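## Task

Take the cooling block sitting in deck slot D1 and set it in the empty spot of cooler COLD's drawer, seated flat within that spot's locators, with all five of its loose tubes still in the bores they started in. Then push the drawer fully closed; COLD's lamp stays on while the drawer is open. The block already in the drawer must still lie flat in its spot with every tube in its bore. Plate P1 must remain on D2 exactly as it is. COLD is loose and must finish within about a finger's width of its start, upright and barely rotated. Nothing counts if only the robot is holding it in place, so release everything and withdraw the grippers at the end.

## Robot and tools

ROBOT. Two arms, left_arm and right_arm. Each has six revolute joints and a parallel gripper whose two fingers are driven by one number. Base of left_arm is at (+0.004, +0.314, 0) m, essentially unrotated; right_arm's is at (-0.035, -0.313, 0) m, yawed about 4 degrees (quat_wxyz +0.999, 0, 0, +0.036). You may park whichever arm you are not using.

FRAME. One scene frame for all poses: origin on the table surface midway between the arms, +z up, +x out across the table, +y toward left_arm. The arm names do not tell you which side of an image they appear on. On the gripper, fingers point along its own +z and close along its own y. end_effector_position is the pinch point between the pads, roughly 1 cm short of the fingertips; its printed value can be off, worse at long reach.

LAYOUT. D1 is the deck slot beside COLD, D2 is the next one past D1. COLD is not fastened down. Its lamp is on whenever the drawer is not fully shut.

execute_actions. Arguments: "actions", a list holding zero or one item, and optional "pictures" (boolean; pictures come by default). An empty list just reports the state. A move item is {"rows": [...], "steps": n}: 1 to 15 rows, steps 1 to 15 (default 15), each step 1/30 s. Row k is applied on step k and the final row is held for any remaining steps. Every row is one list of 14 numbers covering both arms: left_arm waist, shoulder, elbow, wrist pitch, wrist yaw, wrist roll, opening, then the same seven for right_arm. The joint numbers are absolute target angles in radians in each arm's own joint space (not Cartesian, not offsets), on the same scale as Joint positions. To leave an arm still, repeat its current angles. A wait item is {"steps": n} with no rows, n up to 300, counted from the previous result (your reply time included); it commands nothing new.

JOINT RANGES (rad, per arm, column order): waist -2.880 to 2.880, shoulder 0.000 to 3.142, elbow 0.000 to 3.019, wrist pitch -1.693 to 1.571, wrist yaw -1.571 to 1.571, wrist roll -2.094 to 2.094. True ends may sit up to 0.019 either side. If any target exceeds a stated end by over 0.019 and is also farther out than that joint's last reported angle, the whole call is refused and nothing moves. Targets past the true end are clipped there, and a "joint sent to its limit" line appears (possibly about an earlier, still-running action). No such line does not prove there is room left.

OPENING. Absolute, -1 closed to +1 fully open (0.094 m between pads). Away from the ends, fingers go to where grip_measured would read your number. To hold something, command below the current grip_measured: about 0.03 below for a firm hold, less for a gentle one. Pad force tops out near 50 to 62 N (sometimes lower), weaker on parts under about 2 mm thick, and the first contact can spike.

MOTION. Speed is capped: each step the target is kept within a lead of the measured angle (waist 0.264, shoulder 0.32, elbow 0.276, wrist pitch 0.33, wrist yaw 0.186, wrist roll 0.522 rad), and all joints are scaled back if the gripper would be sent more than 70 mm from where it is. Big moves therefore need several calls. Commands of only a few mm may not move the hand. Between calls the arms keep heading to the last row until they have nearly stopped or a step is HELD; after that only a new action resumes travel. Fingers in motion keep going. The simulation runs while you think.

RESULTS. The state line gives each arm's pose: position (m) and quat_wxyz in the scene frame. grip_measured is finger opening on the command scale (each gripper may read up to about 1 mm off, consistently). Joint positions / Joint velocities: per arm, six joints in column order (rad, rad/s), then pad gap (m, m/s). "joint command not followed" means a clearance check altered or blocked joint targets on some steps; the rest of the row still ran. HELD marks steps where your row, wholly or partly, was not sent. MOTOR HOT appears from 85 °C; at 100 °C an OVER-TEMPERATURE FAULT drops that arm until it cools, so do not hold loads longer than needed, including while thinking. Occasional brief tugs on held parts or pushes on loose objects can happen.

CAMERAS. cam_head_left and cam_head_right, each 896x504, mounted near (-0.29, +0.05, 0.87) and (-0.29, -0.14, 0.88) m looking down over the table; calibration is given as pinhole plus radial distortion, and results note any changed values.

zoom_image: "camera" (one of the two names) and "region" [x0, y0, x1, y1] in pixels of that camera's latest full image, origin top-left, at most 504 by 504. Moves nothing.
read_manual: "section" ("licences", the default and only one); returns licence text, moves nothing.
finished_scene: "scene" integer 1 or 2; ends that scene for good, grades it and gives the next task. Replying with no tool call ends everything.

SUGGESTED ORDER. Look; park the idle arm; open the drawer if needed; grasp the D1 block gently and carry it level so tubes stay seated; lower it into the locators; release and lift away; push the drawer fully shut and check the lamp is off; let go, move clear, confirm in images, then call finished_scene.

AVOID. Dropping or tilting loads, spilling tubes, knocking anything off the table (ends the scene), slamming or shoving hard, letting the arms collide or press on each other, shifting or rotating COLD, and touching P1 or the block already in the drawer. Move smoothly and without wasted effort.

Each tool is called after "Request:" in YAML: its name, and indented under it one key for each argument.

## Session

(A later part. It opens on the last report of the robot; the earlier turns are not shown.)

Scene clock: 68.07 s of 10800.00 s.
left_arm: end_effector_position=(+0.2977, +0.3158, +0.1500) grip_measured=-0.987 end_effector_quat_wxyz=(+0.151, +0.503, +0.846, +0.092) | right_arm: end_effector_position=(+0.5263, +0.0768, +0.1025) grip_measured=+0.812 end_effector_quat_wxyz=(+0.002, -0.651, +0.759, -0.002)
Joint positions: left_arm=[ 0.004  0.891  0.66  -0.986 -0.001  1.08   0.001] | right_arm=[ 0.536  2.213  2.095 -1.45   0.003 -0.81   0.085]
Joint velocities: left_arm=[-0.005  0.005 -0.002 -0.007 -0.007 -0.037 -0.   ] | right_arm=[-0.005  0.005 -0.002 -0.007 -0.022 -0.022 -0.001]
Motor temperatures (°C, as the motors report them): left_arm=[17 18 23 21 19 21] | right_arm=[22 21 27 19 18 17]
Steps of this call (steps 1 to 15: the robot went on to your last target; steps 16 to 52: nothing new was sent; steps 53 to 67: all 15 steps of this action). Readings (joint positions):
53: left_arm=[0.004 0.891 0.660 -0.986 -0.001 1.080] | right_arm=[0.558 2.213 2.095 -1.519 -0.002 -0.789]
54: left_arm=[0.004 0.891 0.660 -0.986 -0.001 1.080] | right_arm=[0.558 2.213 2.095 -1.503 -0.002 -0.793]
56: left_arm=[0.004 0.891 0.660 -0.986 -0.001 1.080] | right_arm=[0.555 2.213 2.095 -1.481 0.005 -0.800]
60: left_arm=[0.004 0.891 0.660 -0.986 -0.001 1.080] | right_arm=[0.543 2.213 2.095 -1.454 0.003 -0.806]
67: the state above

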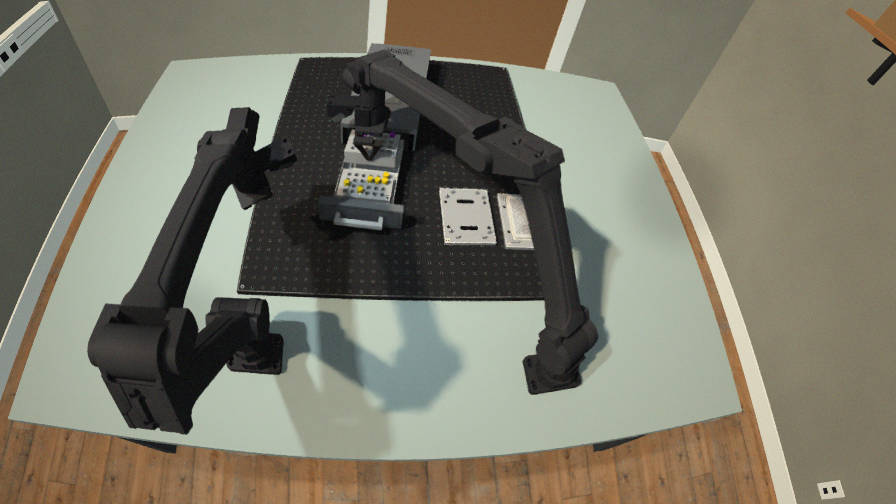

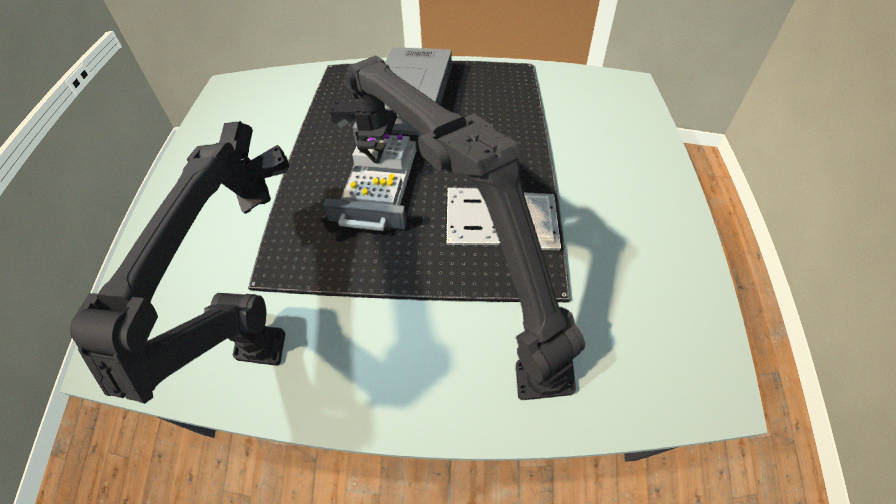

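Request:
execute_actions:
  actions:
    - {"rows":[[0,0.9,0.7,-1,0,1.07,-1,0.517,2.15,2.085,-1.39,0,-0.82,0.77]]}

Request:
zoom_image:
  camera: "cam_head_left"
  region: [310, 110, 450, 250]

Scene clock: 71.10 s of 10800.00 s.
left_arm: end_effector_position=(+0.2977, +0.3158, +0.1500) grip_measured=-0.987 end_effector_quat_wxyz=(+0.151, +0.503, +0.846, +0.092) | right_arm: end_effector_position=(+0.5227, +0.0741, +0.0824) grip_measured=+0.812 end_effector_quat_wxyz=(-0.000, -0.652, +0.758, -0.000)
Joint positions: left_arm=[ 0.004  0.891  0.66  -0.986 -0.001  1.08   0.001] | right_arm=[ 0.535  2.211  2.039 -1.399  0.001 -0.812  0.085]
Joint velocities: left_arm=[-0.015 -0.015  0.012 -0.007 -0.037 -0.007 -0.   ] | right_arm=[-0.015  0.005 -0.007 -0.007  0.007 -0.007  0.   ]
Motor temperatures (°C, as the motors report them): left_arm=[17 18 23 21 19 21] | right_arm=[22 22 27 19 18 17]
Steps of this call (steps 1 to 15: the robot went on to your last target; steps 16 to 76: nothing new was sent; steps 77 to 91: all 15 steps of this action). Readings (joint positions):
77: left_arm=[0.004 0.891 0.660 -0.986 -0.001 1.080] | right_arm=[0.536 2.212 2.087 -1.439 0.001 -0.811]
78: left_arm=[0.004 0.891 0.660 -0.986 -0.001 1.080] | right_arm=[0.536 2.209 2.077 -1.424 0.001 -0.812]
80: left_arm=[0.004 0.891 0.660 -0.986 -0.001 1.080] | right_arm=[0.536 2.209 2.061 -1.404 0.001 -0.812]
84: left_arm=[0.004 0.891 0.660 -0.986 -0.001 1.080] | right_arm=[0.536 2.211 2.040 -1.399 0.001 -0.812]
91: the state above

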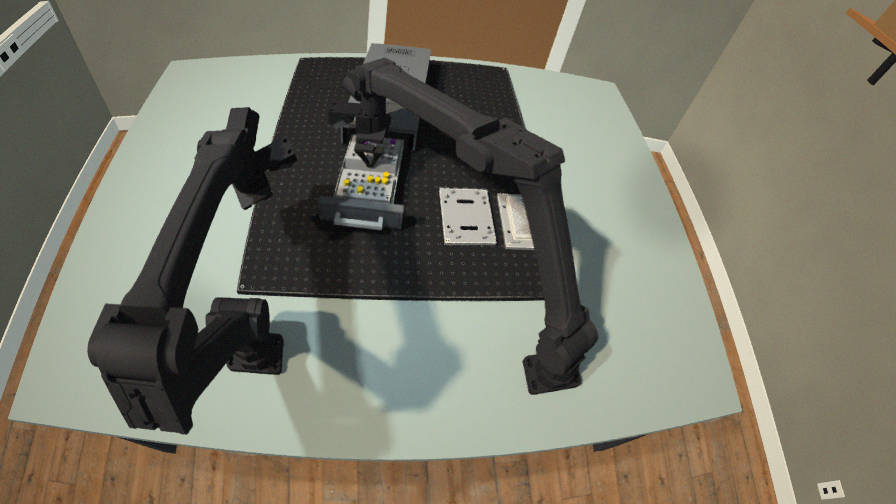

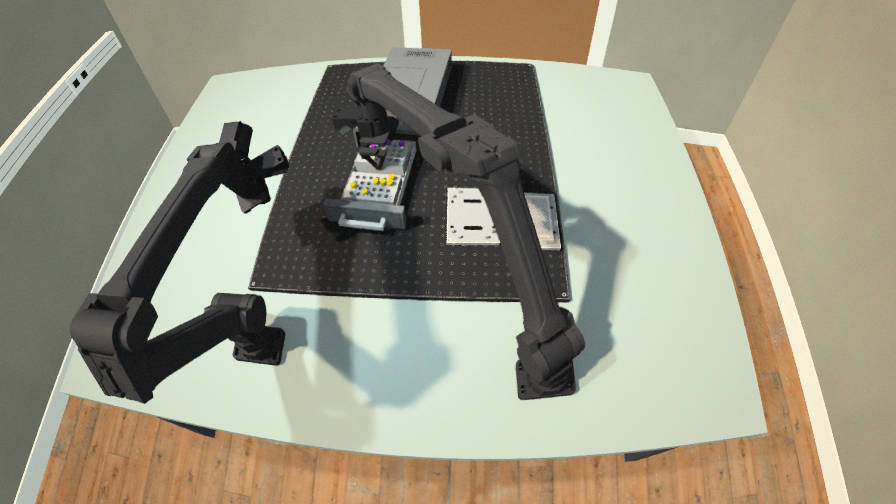

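Region (310, 110, 450, 250) of cam_head_left's 896x504 image, scaled by 3.600, with more detail than that image has.

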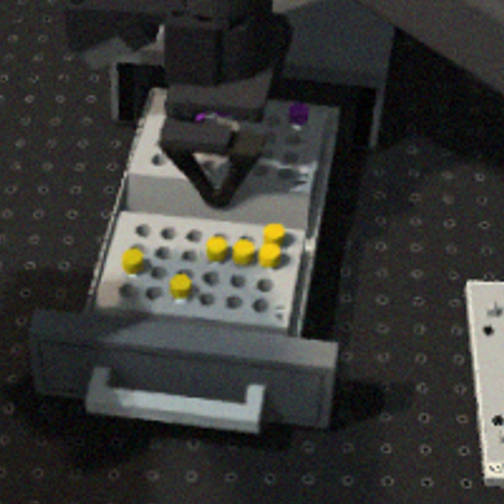

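Request:
execute_actions:
  actions:
    - {"rows":[[0,0.9,0.7,-1,0,1.07,-1,0.509,2.15,2.085,-1.39,0,-0.825,0.77]],"steps":10}
  pictures: false

Request:
execute_actions:
  actions:
    - {"rows":[[0,0.9,0.7,-1,0,1.07,-1,0.515,2.185,2.065,-1.355,0,-0.825,0.77]]}

Request:
zoom_image:
  camera: "cam_head_left"
  region: [310, 110, 450, 250]

Scene clock: 73.10 s of 10800.00 s.
left_arm: end_effector_position=(+0.2977, +0.3158, +0.1500) grip_measured=-0.987 end_effector_quat_wxyz=(+0.151, +0.503, +0.846, +0.092) | right_arm: end_effector_position=(+0.5261, +0.0692, +0.0824) grip_measured=+0.812 end_effector_quat_wxyz=(-0.000, -0.650, +0.760, -0.000)
Joint positions: left_arm=[ 0.004  0.891  0.66  -0.986 -0.001  1.08   0.001] | right_arm=[ 0.526  2.211  2.039 -1.399  0.001 -0.817  0.085]
Joint velocities: left_arm=[-0.015 -0.005 -0.017  0.002 -0.066  0.037 -0.002] | right_arm=[-0.034 -0.005 -0.007 -0.022 -0.051 -0.066 -0.   ]
Motor temperatures (°C, as the motors report them): left_arm=[17 18 24 21 19 21] | right_arm=[22 22 27 19 18 17]
Steps of this call (steps 1 to 15: the robot went on to your last target; steps 16 to 50: nothing new was sent; steps 51 to 60: all 10 steps of this action). Readings (joint positions):
51: left_arm=[0.004 0.891 0.660 -0.986 -0.001 1.080] | right_arm=[0.535 2.211 2.039 -1.399 0.001 -0.813]
52: left_arm=[0.004 0.891 0.660 -0.986 -0.001 1.080] | right_arm=[0.534 2.211 2.039 -1.399 0.001 -0.814]
54: left_arm=[0.004 0.891 0.660 -0.986 -0.001 1.080] | right_arm=[0.533 2.211 2.039 -1.399 0.001 -0.815]
58: left_arm=[0.004 0.891 0.660 -0.986 -0.001 1.080] | right_arm=[0.529 2.211 2.039 -1.399 0.001 -0.816]
60: the state above

Scene clock: 73.60 s of 10800.00 s.
left_arm: end_effector_position=(+0.2977, +0.3158, +0.1500) grip_measured=-0.987 end_effector_quat_wxyz=(+0.151, +0.503, +0.846, +0.092) | right_arm: end_effector_position=(+0.5305, +0.0722, +0.0736) grip_measured=+0.812 end_effector_quat_wxyz=(+0.008, -0.652, +0.759, -0.000)
Joint positions: left_arm=[ 0.004  0.891  0.66  -0.986 -0.001  1.08   0.001] | right_arm=[ 0.526  2.221  2.033 -1.367 -0.001 -0.821  0.085]
Joint velocities: left_arm=[ 0.005  0.005 -0.012 -0.017  0.022  0.051 -0.   ] | right_arm=[-0.005  0.005  0.002 -0.007 -0.051 -0.007  0.001]
Motor temperatures (°C, as the motors report them): left_arm=[17 18 24 21 19 21] | right_arm=[22 22 27 19 18 17]
Steps of this call (steps 1 to 15: all 15 steps of this action). Readings (joint positions):
1: left_arm=[0.004 0.891 0.660 -0.986 -0.001 1.080] | right_arm=[0.526 2.211 2.037 -1.394 0.001 -0.817]
2: left_arm=[0.004 0.891 0.660 -0.986 -0.001 1.080] | right_arm=[0.526 2.212 2.035 -1.386 0.001 -0.817]
4: left_arm=[0.004 0.891 0.660 -0.986 -0.001 1.080] | right_arm=[0.526 2.217 2.035 -1.371 0.001 -0.817]
8: left_arm=[0.004 0.891 0.660 -0.986 -0.001 1.080] | right_arm=[0.526 2.221 2.033 -1.367 -0.002 -0.821]
15: the state above

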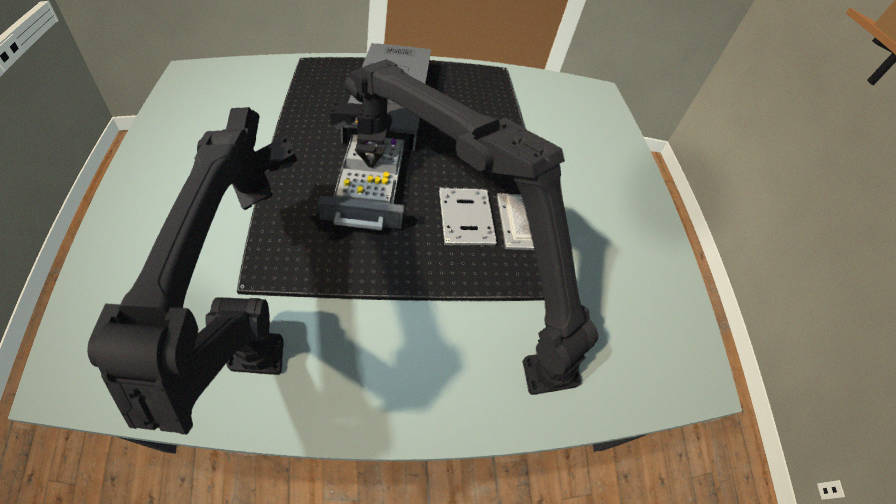

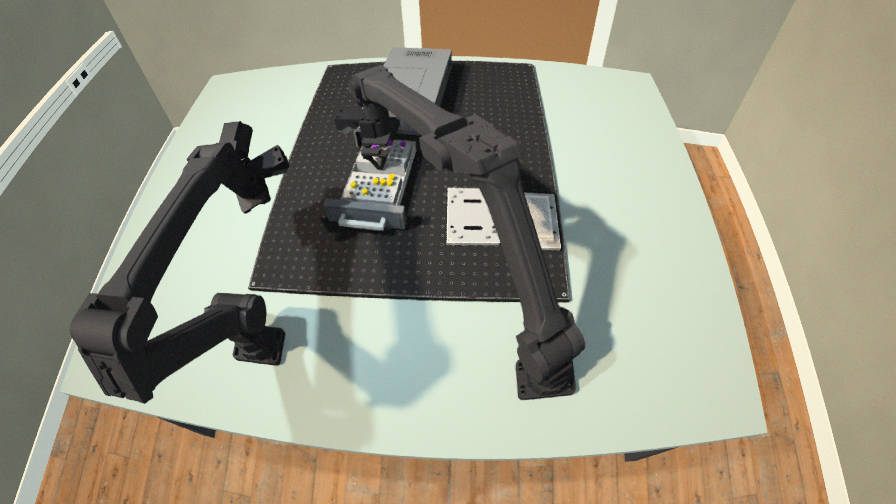

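Region (310, 110, 450, 250) of cam_head_left's 896x504 image, scaled by 3.600, with more detail than that image has.

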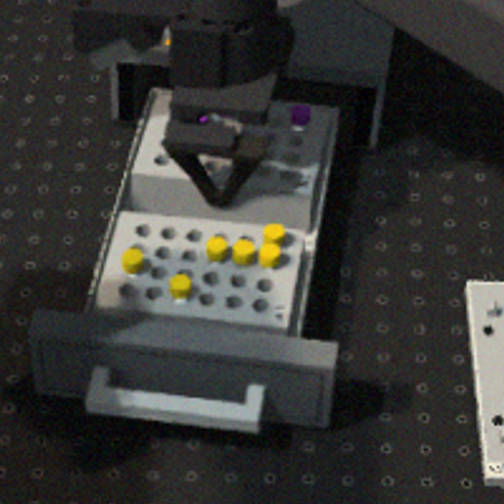

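Request:
execute_actions:
  actions:
    - {"rows":[[0,0.9,0.7,-1,0,1.07,-1,0.535,2.2,2.03,-1.39,0,-0.825,0.77]]}

Request:
zoom_image:
  camera: "cam_head_right"
  region: [340, 120, 440, 210]

Scene clock: 75.17 s of 10800.00 s.
left_arm: end_effector_position=(+0.2977, +0.3158, +0.1500) grip_measured=-0.987 end_effector_quat_wxyz=(+0.151, +0.503, +0.846, +0.092) | right_arm: end_effector_position=(+0.5286, +0.0705, +0.0714) grip_measured=+0.812 end_effector_quat_wxyz=(+0.003, -0.652, +0.758, -0.001)
Joint positions: left_arm=[ 0.004  0.891  0.66  -0.986 -0.001  1.08   0.001] | right_arm=[ 0.526  2.221  2.027 -1.37   0.001 -0.821  0.085]
Joint velocities: left_arm=[ 0.005 -0.005  0.002 -0.022  0.007  0.007  0.   ] | right_arm=[-0.005 -0.024 -0.007 -0.002 -0.051  0.051 -0.   ]
Motor temperatures (°C, as the motors report them): left_arm=[17 18 24 21 19 21] | right_arm=[22 22 27 19 18 17]
Steps of this call (steps 1 to 15: the robot went on to your last target; steps 16 to 32: nothing new was sent; steps 33 to 47: all 15 steps of this action). Readings (joint positions):
33: left_arm=[0.004 0.891 0.660 -0.986 -0.001 1.080] | right_arm=[0.526 2.221 2.029 -1.368 -0.000 -0.821]
34: left_arm=[0.004 0.891 0.660 -0.986 -0.001 1.080] | right_arm=[0.526 2.221 2.027 -1.369 0.001 -0.821]
36: left_arm=[0.004 0.891 0.660 -0.986 -0.001 1.080] | right_arm=[0.526 2.221 2.027 -1.370 0.001 -0.821]
40: left_arm=[0.004 0.891 0.660 -0.986 -0.001 1.080] | right_arm=[0.526 2.221 2.027 -1.370 0.001 -0.821]
47: the state above

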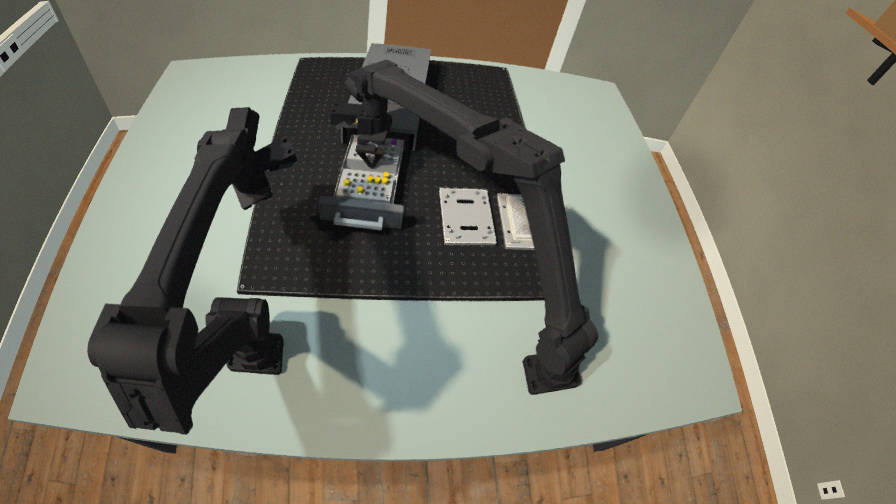

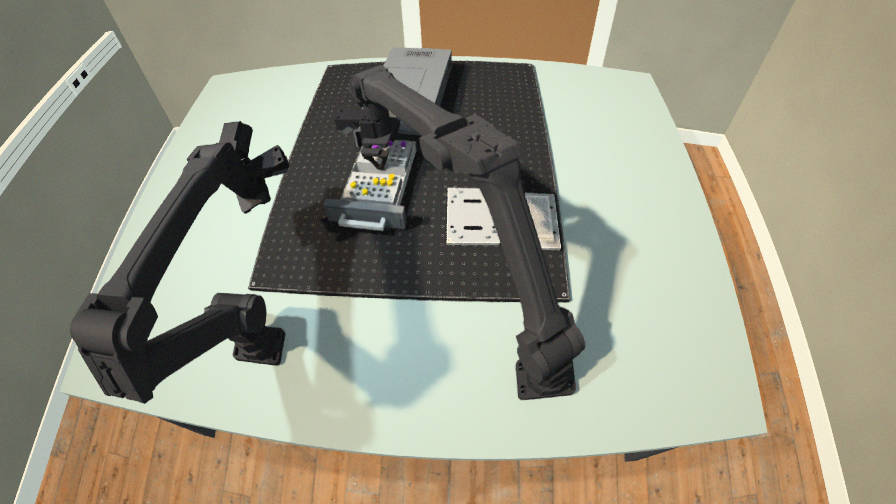

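Region (340, 120, 440, 210) of cam_head_right's 896x504 image, scaled by 5.040, with more detail than that image has; it fills the top 454 rows of this view, and the rest is white.

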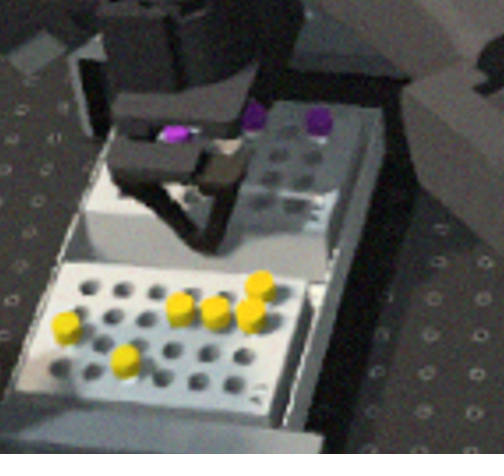

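Releasing and lifting to inspect the seating.

Request:
execute_actions:
  actions:
    - {"rows":[[0,0.9,0.7,-1,0,1.07,-1,0.526,2.215,2.045,-1.37,0,-0.821,0.93]],"steps":8}
  pictures: false

Request:
execute_actions:
  actions:
    - {"rows":[[0,0.9,0.7,-1,0,1.07,-1,0.526,2.21,2.09,-1.4,0,-0.821,0.93],[0,0.9,0.7,-1,0,1.07,-1,0.526,2.205,2.11,-1.42,0,-0.821,0.93],[0,0.9,0.7,-1,0,1.07,-1,0.526,2.2,2.135,-1.45,0,-0.821,0.93],[0,0.9,0.7,-1,0,1.07,-1,0.526,2.195,2.16,-1.48,0,-0.821,0.93],[0,0.9,0.7,-1,0,1.07,-1,0.526,2.19,2.19,-1.51,0,-0.821,0.93],[0,0.9,0.7,-1,0,1.07,-1,0.526,2.18,2.23,-1.56,0,-0.821,0.93],[0,0.9,0.7,-1,0,1.07,-1,0.526,2.18,2.28,-1.6,0,-0.821,0.93]]}

Request:
zoom_image:
  camera: "cam_head_right"
  region: [340, 120, 440, 210]

Request:
zoom_image:
  camera: "cam_head_left"
  region: [325, 120, 425, 210]

Scene clock: 78.43 s of 10800.00 s.
left_arm: end_effector_position=(+0.2977, +0.3158, +0.1500) grip_measured=-0.987 end_effector_quat_wxyz=(+0.151, +0.503, +0.846, +0.092) | right_arm: end_effector_position=(+0.5274, +0.0712, +0.0714) grip_measured=+0.927 end_effector_quat_wxyz=(+0.002, -0.652, +0.758, +0.001)
Joint positions: left_arm=[ 0.004  0.891  0.66  -0.986 -0.001  1.08   0.001] | right_arm=[ 0.527  2.221  2.027 -1.373 -0.003 -0.821  0.091]
Joint velocities: left_arm=[-0.005  0.015 -0.007  0.017 -0.066 -0.007 -0.001] | right_arm=[ 0.015 -0.005  0.002  0.002 -0.022  0.081 -0.   ]
Motor temperatures (°C, as the motors report them): left_arm=[17 18 25 21 19 21] | right_arm=[22 22 26 19 18 17]
Steps of this call (steps 1 to 15: the robot went on to your last target; steps 16 to 90: nothing new was sent; steps 91 to 98: all 8 steps of this action). Readings (joint positions):
91: left_arm=[0.004 0.891 0.660 -0.986 -0.001 1.080] | right_arm=[0.526 2.221 2.027 -1.370 -0.001 -0.821]
92: left_arm=[0.004 0.891 0.660 -0.986 -0.001 1.080] | right_arm=[0.526 2.221 2.027 -1.373 -0.003 -0.821]
94: left_arm=[0.004 0.891 0.660 -0.986 -0.001 1.080] | right_arm=[0.527 2.221 2.027 -1.373 -0.003 -0.821]
98: the state above

Scene clock: 78.93 s of 10800.00 s.
left_arm: end_effector_position=(+0.2977, +0.3158, +0.1500) grip_measured=-0.987 end_effector_quat_wxyz=(+0.151, +0.503, +0.846, +0.092) | right_arm: end_effector_position=(+0.5325, +0.0740, +0.1750) grip_measured=+0.928 end_effector_quat_wxyz=(+0.019, -0.652, +0.758, -0.002)
Joint positions: left_arm=[ 0.004  0.891  0.66  -0.986 -0.001  1.08   0.001] | right_arm=[ 0.527  2.187  2.24  -1.587 -0.    -0.821  0.091]
Joint velocities: left_arm=[-0.005 -0.024  0.017  0.007 -0.037  0.037 -0.   ] | right_arm=[ 0.005 -0.142  0.056 -0.051  0.051  0.037  0.   ]
Motor temperatures (°C, as the motors report them): left_arm=[17 18 25 21 19 21] | right_arm=[22 22 26 19 18 17]
Steps of this call (steps 1 to 15: all 15 steps of this action). Readings (joint positions):
1: left_arm=[0.004 0.891 0.660 -0.986 -0.001 1.080] | right_arm=[0.527 2.221 2.029 -1.378 -0.003 -0.821]
2: left_arm=[0.004 0.891 0.660 -0.986 -0.001 1.080] | right_arm=[0.527 2.221 2.034 -1.387 -0.003 -0.821]
4: left_arm=[0.004 0.891 0.660 -0.986 -0.001 1.080] | right_arm=[0.527 2.221 2.056 -1.424 -0.000 -0.821]
8: left_arm=[0.004 0.891 0.660 -0.986 -0.001 1.080] | right_arm=[0.527 2.221 2.150 -1.529 -0.000 -0.821]
15: the state above

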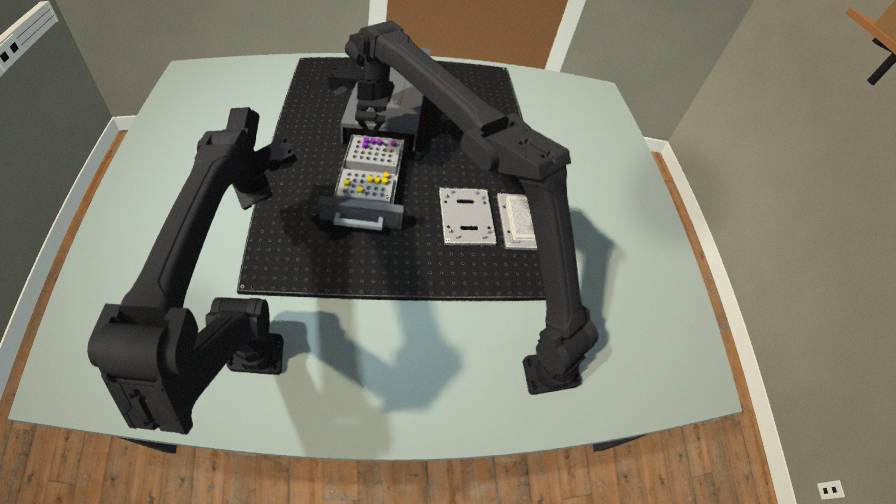

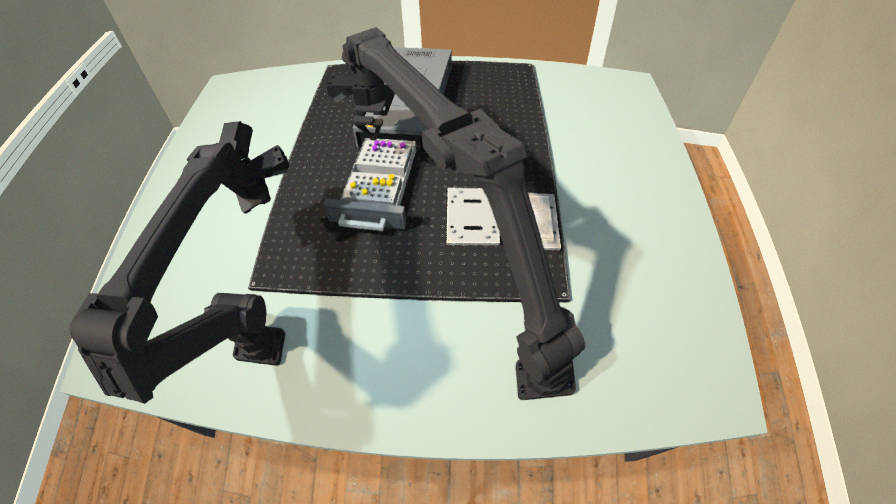

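Region (340, 120, 440, 210) of cam_head_right's 896x504 image, scaled by 5.040, with more detail than that image has; it fills the top 454 rows of this view, and the rest is white.

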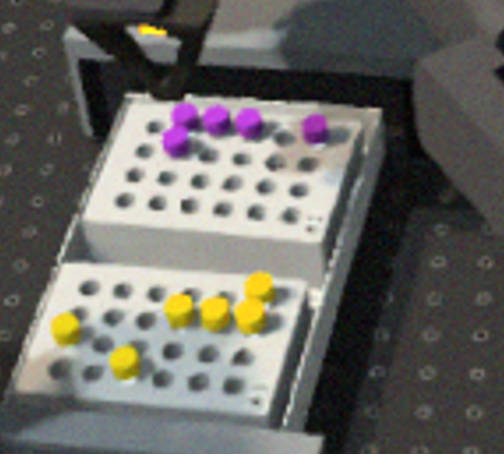

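Region (325, 120, 425, 210) of cam_head_left's 896x504 image, scaled by 5.040, with more detail than that image has; it fills the top 454 rows of this view, and the rest is white.

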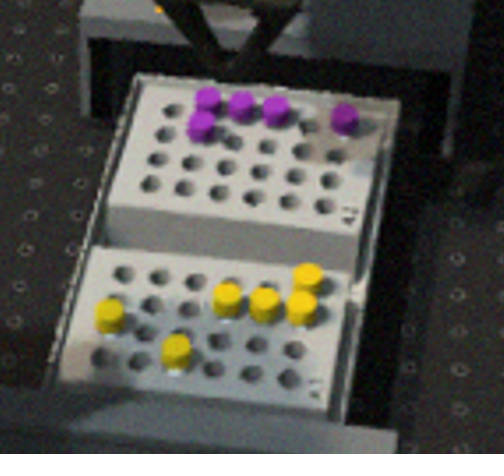

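Request:
execute_actions:
  actions:
    - {"rows":[[-0.66,1,0.62,-0.9,0,1.07,-1,0,1.7,1.8,-1.5,0,-0.3,1]]}
  pictures: false

Request:
execute_actions:
  actions:
    - {"rows":[[-0.655,1.21,0.555,-0.64,0,1.07,-1,-0.1,1.4,1.4,-1.4,0,0,1]]}
  pictures: false

Request:
execute_actions:
  actions:
    - {"rows":[[-0.64,1.235,0.605,-0.63,0,1.08,-1,-0.1,1.4,1.4,-1.4,0,0,1],[-0.63,1.255,0.62,-0.63,0,1.09,-1,-0.1,1.4,1.4,-1.4,0,0,1],[-0.62,1.275,0.637,-0.63,0,1.1,-1,-0.1,1.4,1.4,-1.4,0,0,1],[-0.61,1.295,0.654,-0.62,0,1.11,-1,-0.1,1.4,1.4,-1.4,0,0,1],[-0.6,1.315,0.672,-0.62,0,1.12,-1,-0.1,1.4,1.4,-1.4,0,0,1],[-0.59,1.335,0.69,-0.62,0,1.13,-1,-0.1,1.4,1.4,-1.4,0,0,1],[-0.58,1.355,0.71,-0.62,0,1.14,-1,-0.1,1.4,1.4,-1.4,0,0,1],[-0.57,1.375,0.73,-0.62,0,1.15,-1,-0.1,1.4,1.4,-1.4,0,0,1],[-0.56,1.395,0.75,-0.62,0,1.16,-1,-0.1,1.4,1.4,-1.4,0,0,1],[-0.55,1.415,0.77,-0.62,0,1.17,-1,-0.1,1.4,1.4,-1.4,0,0,1],[-0.54,1.435,0.79,-0.62,0,1.18,-1,-0.1,1.4,1.4,-1.4,0,0,1],[-0.53,1.455,0.812,-0.62,0,1.19,-1,-0.1,1.4,1.4,-1.4,0,0,1],[-0.525,1.475,0.834,-0.62,0,1.2,-1,-0.1,1.4,1.4,-1.4,0,0,1],[-0.52,1.495,0.857,-0.625,0,1.2,-1,-0.1,1.4,1.4,-1.4,0,0,1],[-0.515,1.515,0.88,-0.63,0,1.21,-1,-0.1,1.4,1.4,-1.4,0,0,1]]}

Scene clock: 84.57 s of 10800.00 s.
left_arm: end_effector_position=(+0.2393, +0.1255, +0.1123) grip_measured=-0.987 end_effector_quat_wxyz=(+0.141, +0.760, +0.634, +0.028) | right_arm: end_effector_position=(+0.5137, -0.1249, +0.2209) grip_measured=+1.000 end_effector_quat_wxyz=(+0.006, -0.403, +0.915, +0.000)
Joint positions: left_arm=[-0.675  1.003  0.633 -0.912  0.002  1.079  0.001] | right_arm=[ 0.258  1.861  1.842 -1.541 -0.001 -0.499  0.094]
Joint velocities: left_arm=[ 0.2    0.024  0.017 -0.012 -0.007 -0.022 -0.   ] | right_arm=[-0.874 -0.542 -0.256  0.061  0.022  0.52   0.   ]
Motor temperatures (°C, as the motors report them): left_arm=[17 18 25 21 19 21] | right_arm=[22 22 26 19 18 17]
Steps of this call (steps 1 to 15: the robot went on to your last target; steps 16 to 90: nothing new was sent; then 2.13 s passed at rest; steps 91 to 105: all 15 steps of this action). Readings (joint positions):
91: left_arm=[-0.017 0.896 0.658 -0.975 -0.010 1.079] | right_arm=[0.523 2.170 2.223 -1.580 -0.001 -0.794]
92: left_arm=[-0.071 0.908 0.655 -0.956 -0.010 1.079] | right_arm=[0.520 2.151 2.185 -1.570 -0.001 -0.764]
94: left_arm=[-0.222 0.946 0.652 -0.931 -0.007 1.079] | right_arm=[0.502 2.108 2.107 -1.561 -0.001 -0.710]
98: left_arm=[-0.569 1.000 0.641 -0.912 0.000 1.079] | right_arm=[0.437 2.011 1.962 -1.551 -0.001 -0.619]
105: the state above

Scene clock: 85.07 s of 10800.00 s.
left_arm: end_effector_position=(+0.2527, +0.1208, +0.0323) grip_measured=-0.987 end_effector_quat_wxyz=(+0.117, +0.758, +0.642, +0.024) | right_arm: end_effector_position=(+0.4010, -0.3403, +0.2819) grip_measured=+1.000 end_effector_quat_wxyz=(+0.087, +0.003, +0.996, -0.007)
Joint positions: left_arm=[-0.661  1.229  0.553 -0.657  0.002  1.079  0.001] | right_arm=[-0.133  1.368  1.391 -1.419  0.003 -0.054  0.094]
Joint velocities: left_arm=[-0.005 -0.024 -0.007  0.007  0.037 -0.066  0.001] | right_arm=[ 0.122 -0.132 -0.002  0.002  0.007  0.286  0.   ]
Motor temperatures (°C, as the motors report them): left_arm=[17 18 25 21 19 21] | right_arm=[22 22 26 19 18 17]
Steps of this call (steps 1 to 15: all 15 steps of this action). Readings (joint positions):
1: left_arm=[-0.669 1.014 0.623 -0.864 0.002 1.079] | right_arm=[0.228 1.836 1.819 -1.526 -0.001 -0.467]
2: left_arm=[-0.664 1.042 0.610 -0.786 0.002 1.079] | right_arm=[0.196 1.803 1.782 -1.506 -0.001 -0.433]
4: left_arm=[-0.661 1.130 0.594 -0.693 0.002 1.079] | right_arm=[0.128 1.732 1.699 -1.482 -0.001 -0.372]
8: left_arm=[-0.661 1.234 0.562 -0.662 0.002 1.079] | right_arm=[-0.017 1.564 1.507 -1.439 -0.001 -0.236]
15: the state above

Scene clock: 85.57 s of 10800.00 s.
left_arm: end_effector_position=(+0.3454, +0.1115, +0.0295) grip_measured=-0.989 end_effector_quat_wxyz=(+0.107, +0.745, +0.658, +0.033) | right_arm: end_effector_position=(+0.4064, -0.3316, +0.2709) grip_measured=+1.000 end_effector_quat_wxyz=(+0.076, +0.016, +0.997, -0.003)
Joint positions: left_arm=[-0.535  1.464  0.768 -0.649  0.004  1.162  0.001] | right_arm=[-0.113  1.395  1.391 -1.414  0.002 -0.009  0.094]
Joint velocities: left_arm=[ 0.239  0.611  0.716  0.002 -0.037  0.227  0.001] | right_arm=[ 0.015 -0.024 -0.017  0.002  0.007 -0.007  0.   ]
Motor temperatures (°C, as the motors report them): left_arm=[17 18 25 21 19 21] | right_arm=[22 22 26 19 18 17]
Steps of this call (steps 1 to 15: all 15 steps of this action). Readings (joint positions):
1: left_arm=[-0.659 1.228 0.553 -0.655 0.002 1.079] | right_arm=[-0.129 1.366 1.391 -1.418 0.003 -0.044]
2: left_arm=[-0.656 1.229 0.554 -0.653 0.002 1.079] | right_arm=[-0.124 1.367 1.391 -1.416 0.003 -0.037]
4: left_arm=[-0.640 1.240 0.565 -0.651 0.002 1.084] | right_arm=[-0.116 1.376 1.391 -1.415 0.002 -0.026]
8: left_arm=[-0.596 1.312 0.632 -0.649 0.008 1.106] | right_arm=[-0.113 1.392 1.391 -1.414 0.002 -0.015]
15: the state above

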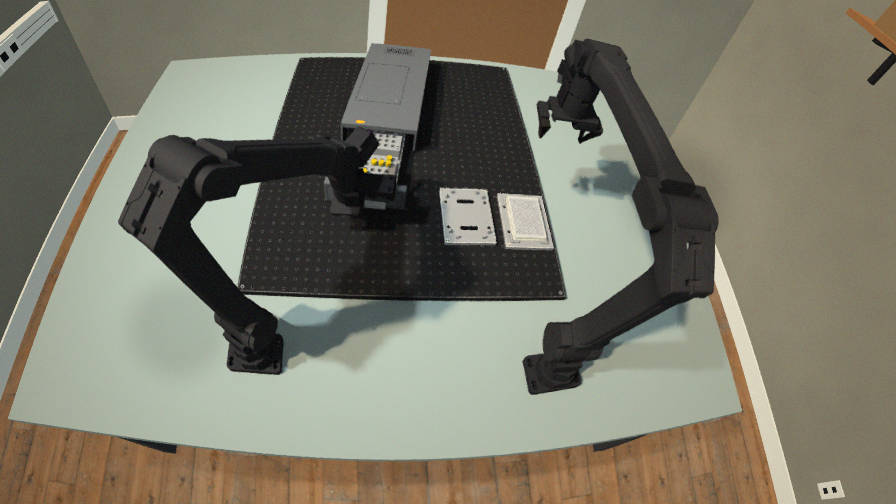

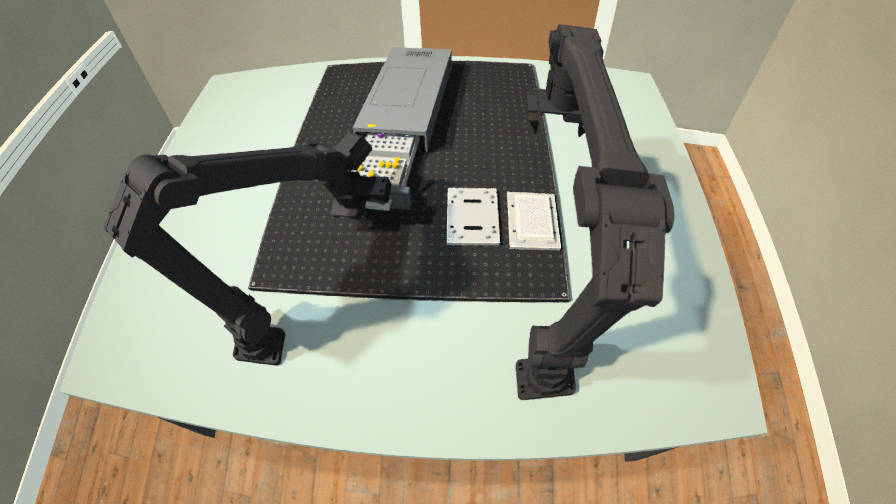

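Request:
execute_actions:
  actions:
    - {"rows":[[-0.51,1.535,0.91,-0.63,0,1.21,-1,-0.1,1.4,1.4,-1.4,0,0,1],[-0.505,1.555,0.935,-0.635,0,1.22,-1,-0.1,1.4,1.4,-1.4,0,0,1],[-0.5,1.575,0.96,-0.64,0,1.22,-1,-0.1,1.4,1.4,-1.4,0,0,1],[-0.495,1.595,0.985,-0.645,0,1.23,-1,-0.1,1.4,1.4,-1.4,0,0,1],[-0.49,1.615,1.01,-0.65,0,1.23,-1,-0.1,1.4,1.4,-1.4,0,0,1],[-0.485,1.635,1.037,-0.655,0,1.24,-1,-0.1,1.4,1.4,-1.4,0,0,1],[-0.48,1.655,1.064,-0.66,0,1.24,-1,-0.1,1.4,1.4,-1.4,0,0,1],[-0.475,1.675,1.09,-0.665,0,1.25,-1,-0.1,1.4,1.4,-1.4,0,0,1],[-0.47,1.695,1.118,-0.67,0,1.25,-1,-0.1,1.4,1.4,-1.4,0,0,1],[-0.465,1.715,1.146,-0.68,0,1.26,-1,-0.1,1.4,1.4,-1.4,0,0,1],[-0.46,1.735,1.174,-0.685,0,1.27,-1,-0.1,1.4,1.4,-1.4,0,0,1],[-0.45,1.755,1.2,-0.69,0,1.28,-1,-0.1,1.4,1.4,-1.4,0,0,1],[-0.445,1.775,1.23,-0.7,0,1.29,-1,-0.1,1.4,1.4,-1.4,0,0,1]]}
  pictures: false

Request:
execute_actions:
  actions:
    - {"rows":[[-0.435,1.8,1.265,-0.71,0,1.29,-1,-0.1,1.4,1.4,-1.4,0,0,1]],"steps":10}
  pictures: false

Request:
execute_actions:
  actions:
    - {"rows":[[-0.43,1.835,1.31,-0.71,0,1.29,-1,-0.1,1.4,1.4,-1.4,0,0,1]]}
  pictures: false

Request:
execute_actions:
  actions:
    - {"rows":[[-0.25,1.3,0.9,-0.95,0,1.29,-1,-0.1,1.4,1.4,-1.4,0,0,1]]}

Scene clock: 90.97 s of 10800.00 s.
left_arm: end_effector_position=(+0.4899, +0.0729, +0.0476) grip_measured=-0.989 end_effector_quat_wxyz=(+0.137, +0.748, +0.647, +0.056) | right_arm: end_effector_position=(+0.4064, -0.3316, +0.2709) grip_measured=+1.000 end_effector_quat_wxyz=(+0.076, +0.017, +0.997, -0.003)
Joint positions: left_arm=[-0.461  1.737  1.155 -0.692  0.004  1.257  0.   ] | right_arm=[-0.113  1.395  1.391 -1.414  0.002 -0.007  0.094]
Joint velocities: left_arm=[ 0.103  0.357  0.393  0.017 -0.051  0.125  0.001] | right_arm=[-0.015 -0.005 -0.007 -0.012 -0.037  0.051  0.   ]
Motor temperatures (°C, as the motors report them): left_arm=[17 18 25 21 19 21] | right_arm=[22 22 26 19 18 17]
Steps of this call (steps 1 to 30: the robot went on to your last target; steps 31 to 90: nothing new was sent; then 1.90 s passed at rest; steps 91 to 105: all 15 steps of this action). Readings (joint positions):
91: left_arm=[-0.516 1.509 0.844 -0.641 0.001 1.198] | right_arm=[-0.113 1.395 1.391 -1.414 0.002 -0.007]
92: left_arm=[-0.516 1.511 0.847 -0.641 0.001 1.200] | right_arm=[-0.113 1.395 1.391 -1.414 0.002 -0.007]
94: left_arm=[-0.513 1.529 0.873 -0.641 0.001 1.205] | right_arm=[-0.113 1.395 1.391 -1.414 0.002 -0.007]
98: left_arm=[-0.497 1.609 0.986 -0.647 0.001 1.220] | right_arm=[-0.113 1.395 1.391 -1.414 0.002 -0.007]
105: the state above

Scene clock: 91.30 s of 10800.00 s.
left_arm: end_effector_position=(+0.5138, +0.0765, +0.0463) grip_measured=-0.989 end_effector_quat_wxyz=(+0.139, +0.746, +0.649, +0.061) | right_arm: end_effector_position=(+0.4064, -0.3316, +0.2709) grip_measured=+1.000 end_effector_quat_wxyz=(+0.076, +0.017, +0.997, -0.003)
Joint positions: left_arm=[-0.437  1.78   1.211 -0.697  0.001  1.276  0.   ] | right_arm=[-0.113  1.395  1.391 -1.414  0.002 -0.007  0.094]
Joint velocities: left_arm=[-0.015 -0.015 -0.007 -0.007 -0.022 -0.066 -0.   ] | right_arm=[-0.005 -0.005  0.002 -0.012  0.022  0.022  0.   ]
Motor temperatures (°C, as the motors report them): left_arm=[17 18 25 21 19 21] | right_arm=[22 22 26 19 18 17]
Steps of this call (steps 1 to 10: all 10 steps of this action). Readings (joint positions):
1: left_arm=[-0.457 1.750 1.170 -0.694 0.003 1.262] | right_arm=[-0.113 1.395 1.391 -1.414 0.002 -0.007]
2: left_arm=[-0.452 1.761 1.185 -0.696 0.003 1.265] | right_arm=[-0.113 1.395 1.391 -1.414 0.002 -0.007]
4: left_arm=[-0.444 1.777 1.205 -0.697 0.002 1.269] | right_arm=[-0.113 1.395 1.391 -1.414 0.002 -0.007]
8: left_arm=[-0.437 1.780 1.211 -0.697 0.001 1.274] | right_arm=[-0.113 1.395 1.391 -1.414 0.002 -0.007]
10: the state above

Scene clock: 91.80 s of 10800.00 s.
left_arm: end_effector_position=(+0.5234, +0.0723, +0.0464) grip_measured=-0.989 end_effector_quat_wxyz=(+0.139, +0.747, +0.648, +0.062) | right_arm: end_effector_position=(+0.4064, -0.3316, +0.2709) grip_measured=+1.000 end_effector_quat_wxyz=(+0.076, +0.017, +0.997, -0.003)
Joint positions: left_arm=[-0.437  1.803  1.244 -0.707  0.001  1.278  0.   ] | right_arm=[-0.113  1.395  1.391 -1.414  0.002 -0.007  0.094]
Joint velocities: left_arm=[-0.015 -0.024  0.002 -0.022 -0.007  0.037  0.001] | right_arm=[-0.015  0.005 -0.012  0.002 -0.007  0.007  0.   ]
Motor temperatures (°C, as the motors report them): left_arm=[17 18 25 21 19 21] | right_arm=[22 22 26 19 18 17]
Steps of this call (steps 1 to 15: all 15 steps of this action). Readings (joint positions):
1: left_arm=[-0.437 1.782 1.215 -0.699 0.001 1.276] | right_arm=[-0.113 1.395 1.391 -1.414 0.002 -0.007]
2: left_arm=[-0.437 1.787 1.224 -0.700 0.001 1.277] | right_arm=[-0.113 1.395 1.391 -1.414 0.002 -0.007]
4: left_arm=[-0.437 1.798 1.243 -0.705 0.001 1.277] | right_arm=[-0.113 1.395 1.391 -1.414 0.002 -0.007]
8: left_arm=[-0.437 1.803 1.244 -0.707 0.001 1.278] | right_arm=[-0.113 1.395 1.391 -1.414 0.002 -0.007]
15: the state above

Scene clock: 92.30 s of 10800.00 s.
left_arm: end_effector_position=(+0.3892, +0.2210, +0.1471) grip_measured=-0.989 end_effector_quat_wxyz=(+0.125, +0.680, +0.719, +0.072) | right_arm: end_effector_position=(+0.4064, -0.3316, +0.2709) grip_measured=+1.000 end_effector_quat_wxyz=(+0.076, +0.017, +0.997, -0.003)
Joint positions: left_arm=[-0.239  1.249  0.906 -0.939 -0.001  1.278  0.   ] | right_arm=[-0.113  1.395  1.391 -1.414  0.002 -0.007  0.094]
Joint velocities: left_arm=[-0.044 -0.347  0.012  0.002  0.007  0.007  0.001] | right_arm=[-0.005  0.005 -0.002  0.002  0.007  0.022  0.   ]
Motor temperatures (°C, as the motors report them): left_arm=[17 18 25 21 19 21] | right_arm=[22 22 26 19 18 17]
Steps of this call (steps 1 to 15: all 15 steps of this action). Readings (joint positions):
1: left_arm=[-0.433 1.795 1.233 -0.716 0.003 1.278] | right_arm=[-0.113 1.395 1.391 -1.414 0.002 -0.007]
2: left_arm=[-0.426 1.775 1.206 -0.737 0.003 1.278] | right_arm=[-0.113 1.395 1.391 -1.414 0.002 -0.007]
4: left_arm=[-0.395 1.715 1.128 -0.785 0.003 1.278] | right_arm=[-0.113 1.395 1.391 -1.414 0.002 -0.007]
8: left_arm=[-0.305 1.543 0.976 -0.874 0.002 1.278] | right_arm=[-0.113 1.395 1.391 -1.414 0.002 -0.007]
15: the state above

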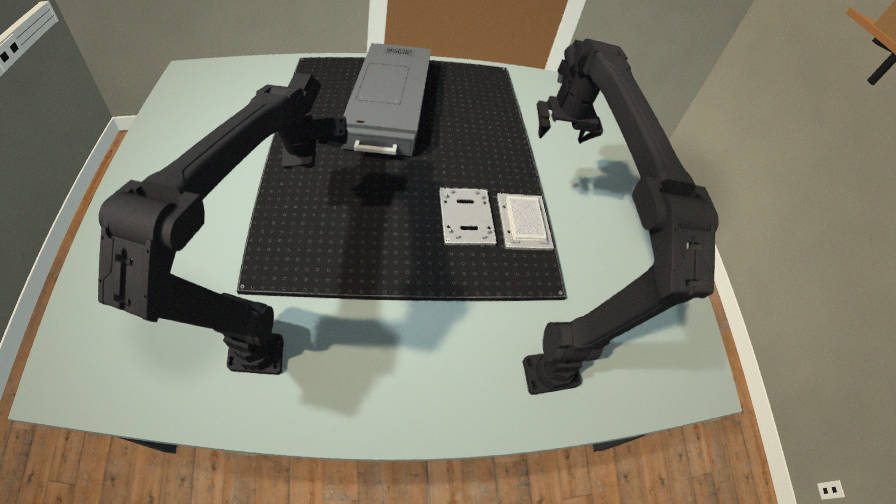

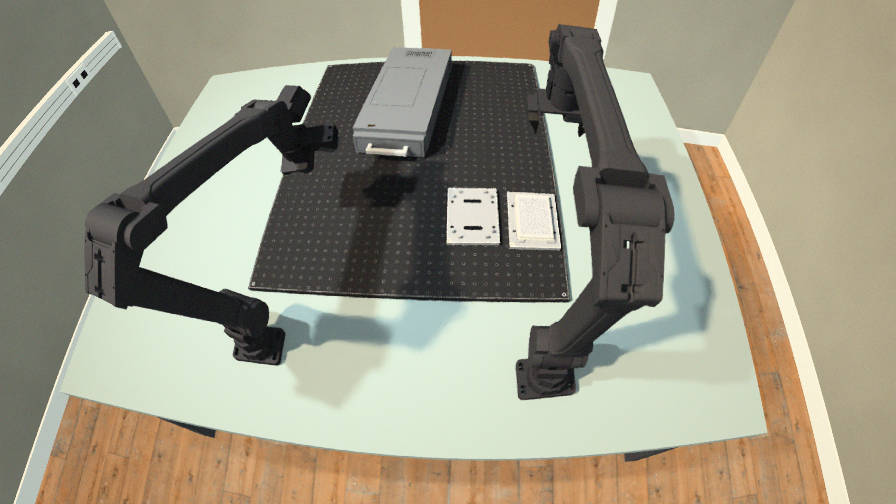

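Request:
finished_scene:
  scene: 1

The scene is finished: the task was done.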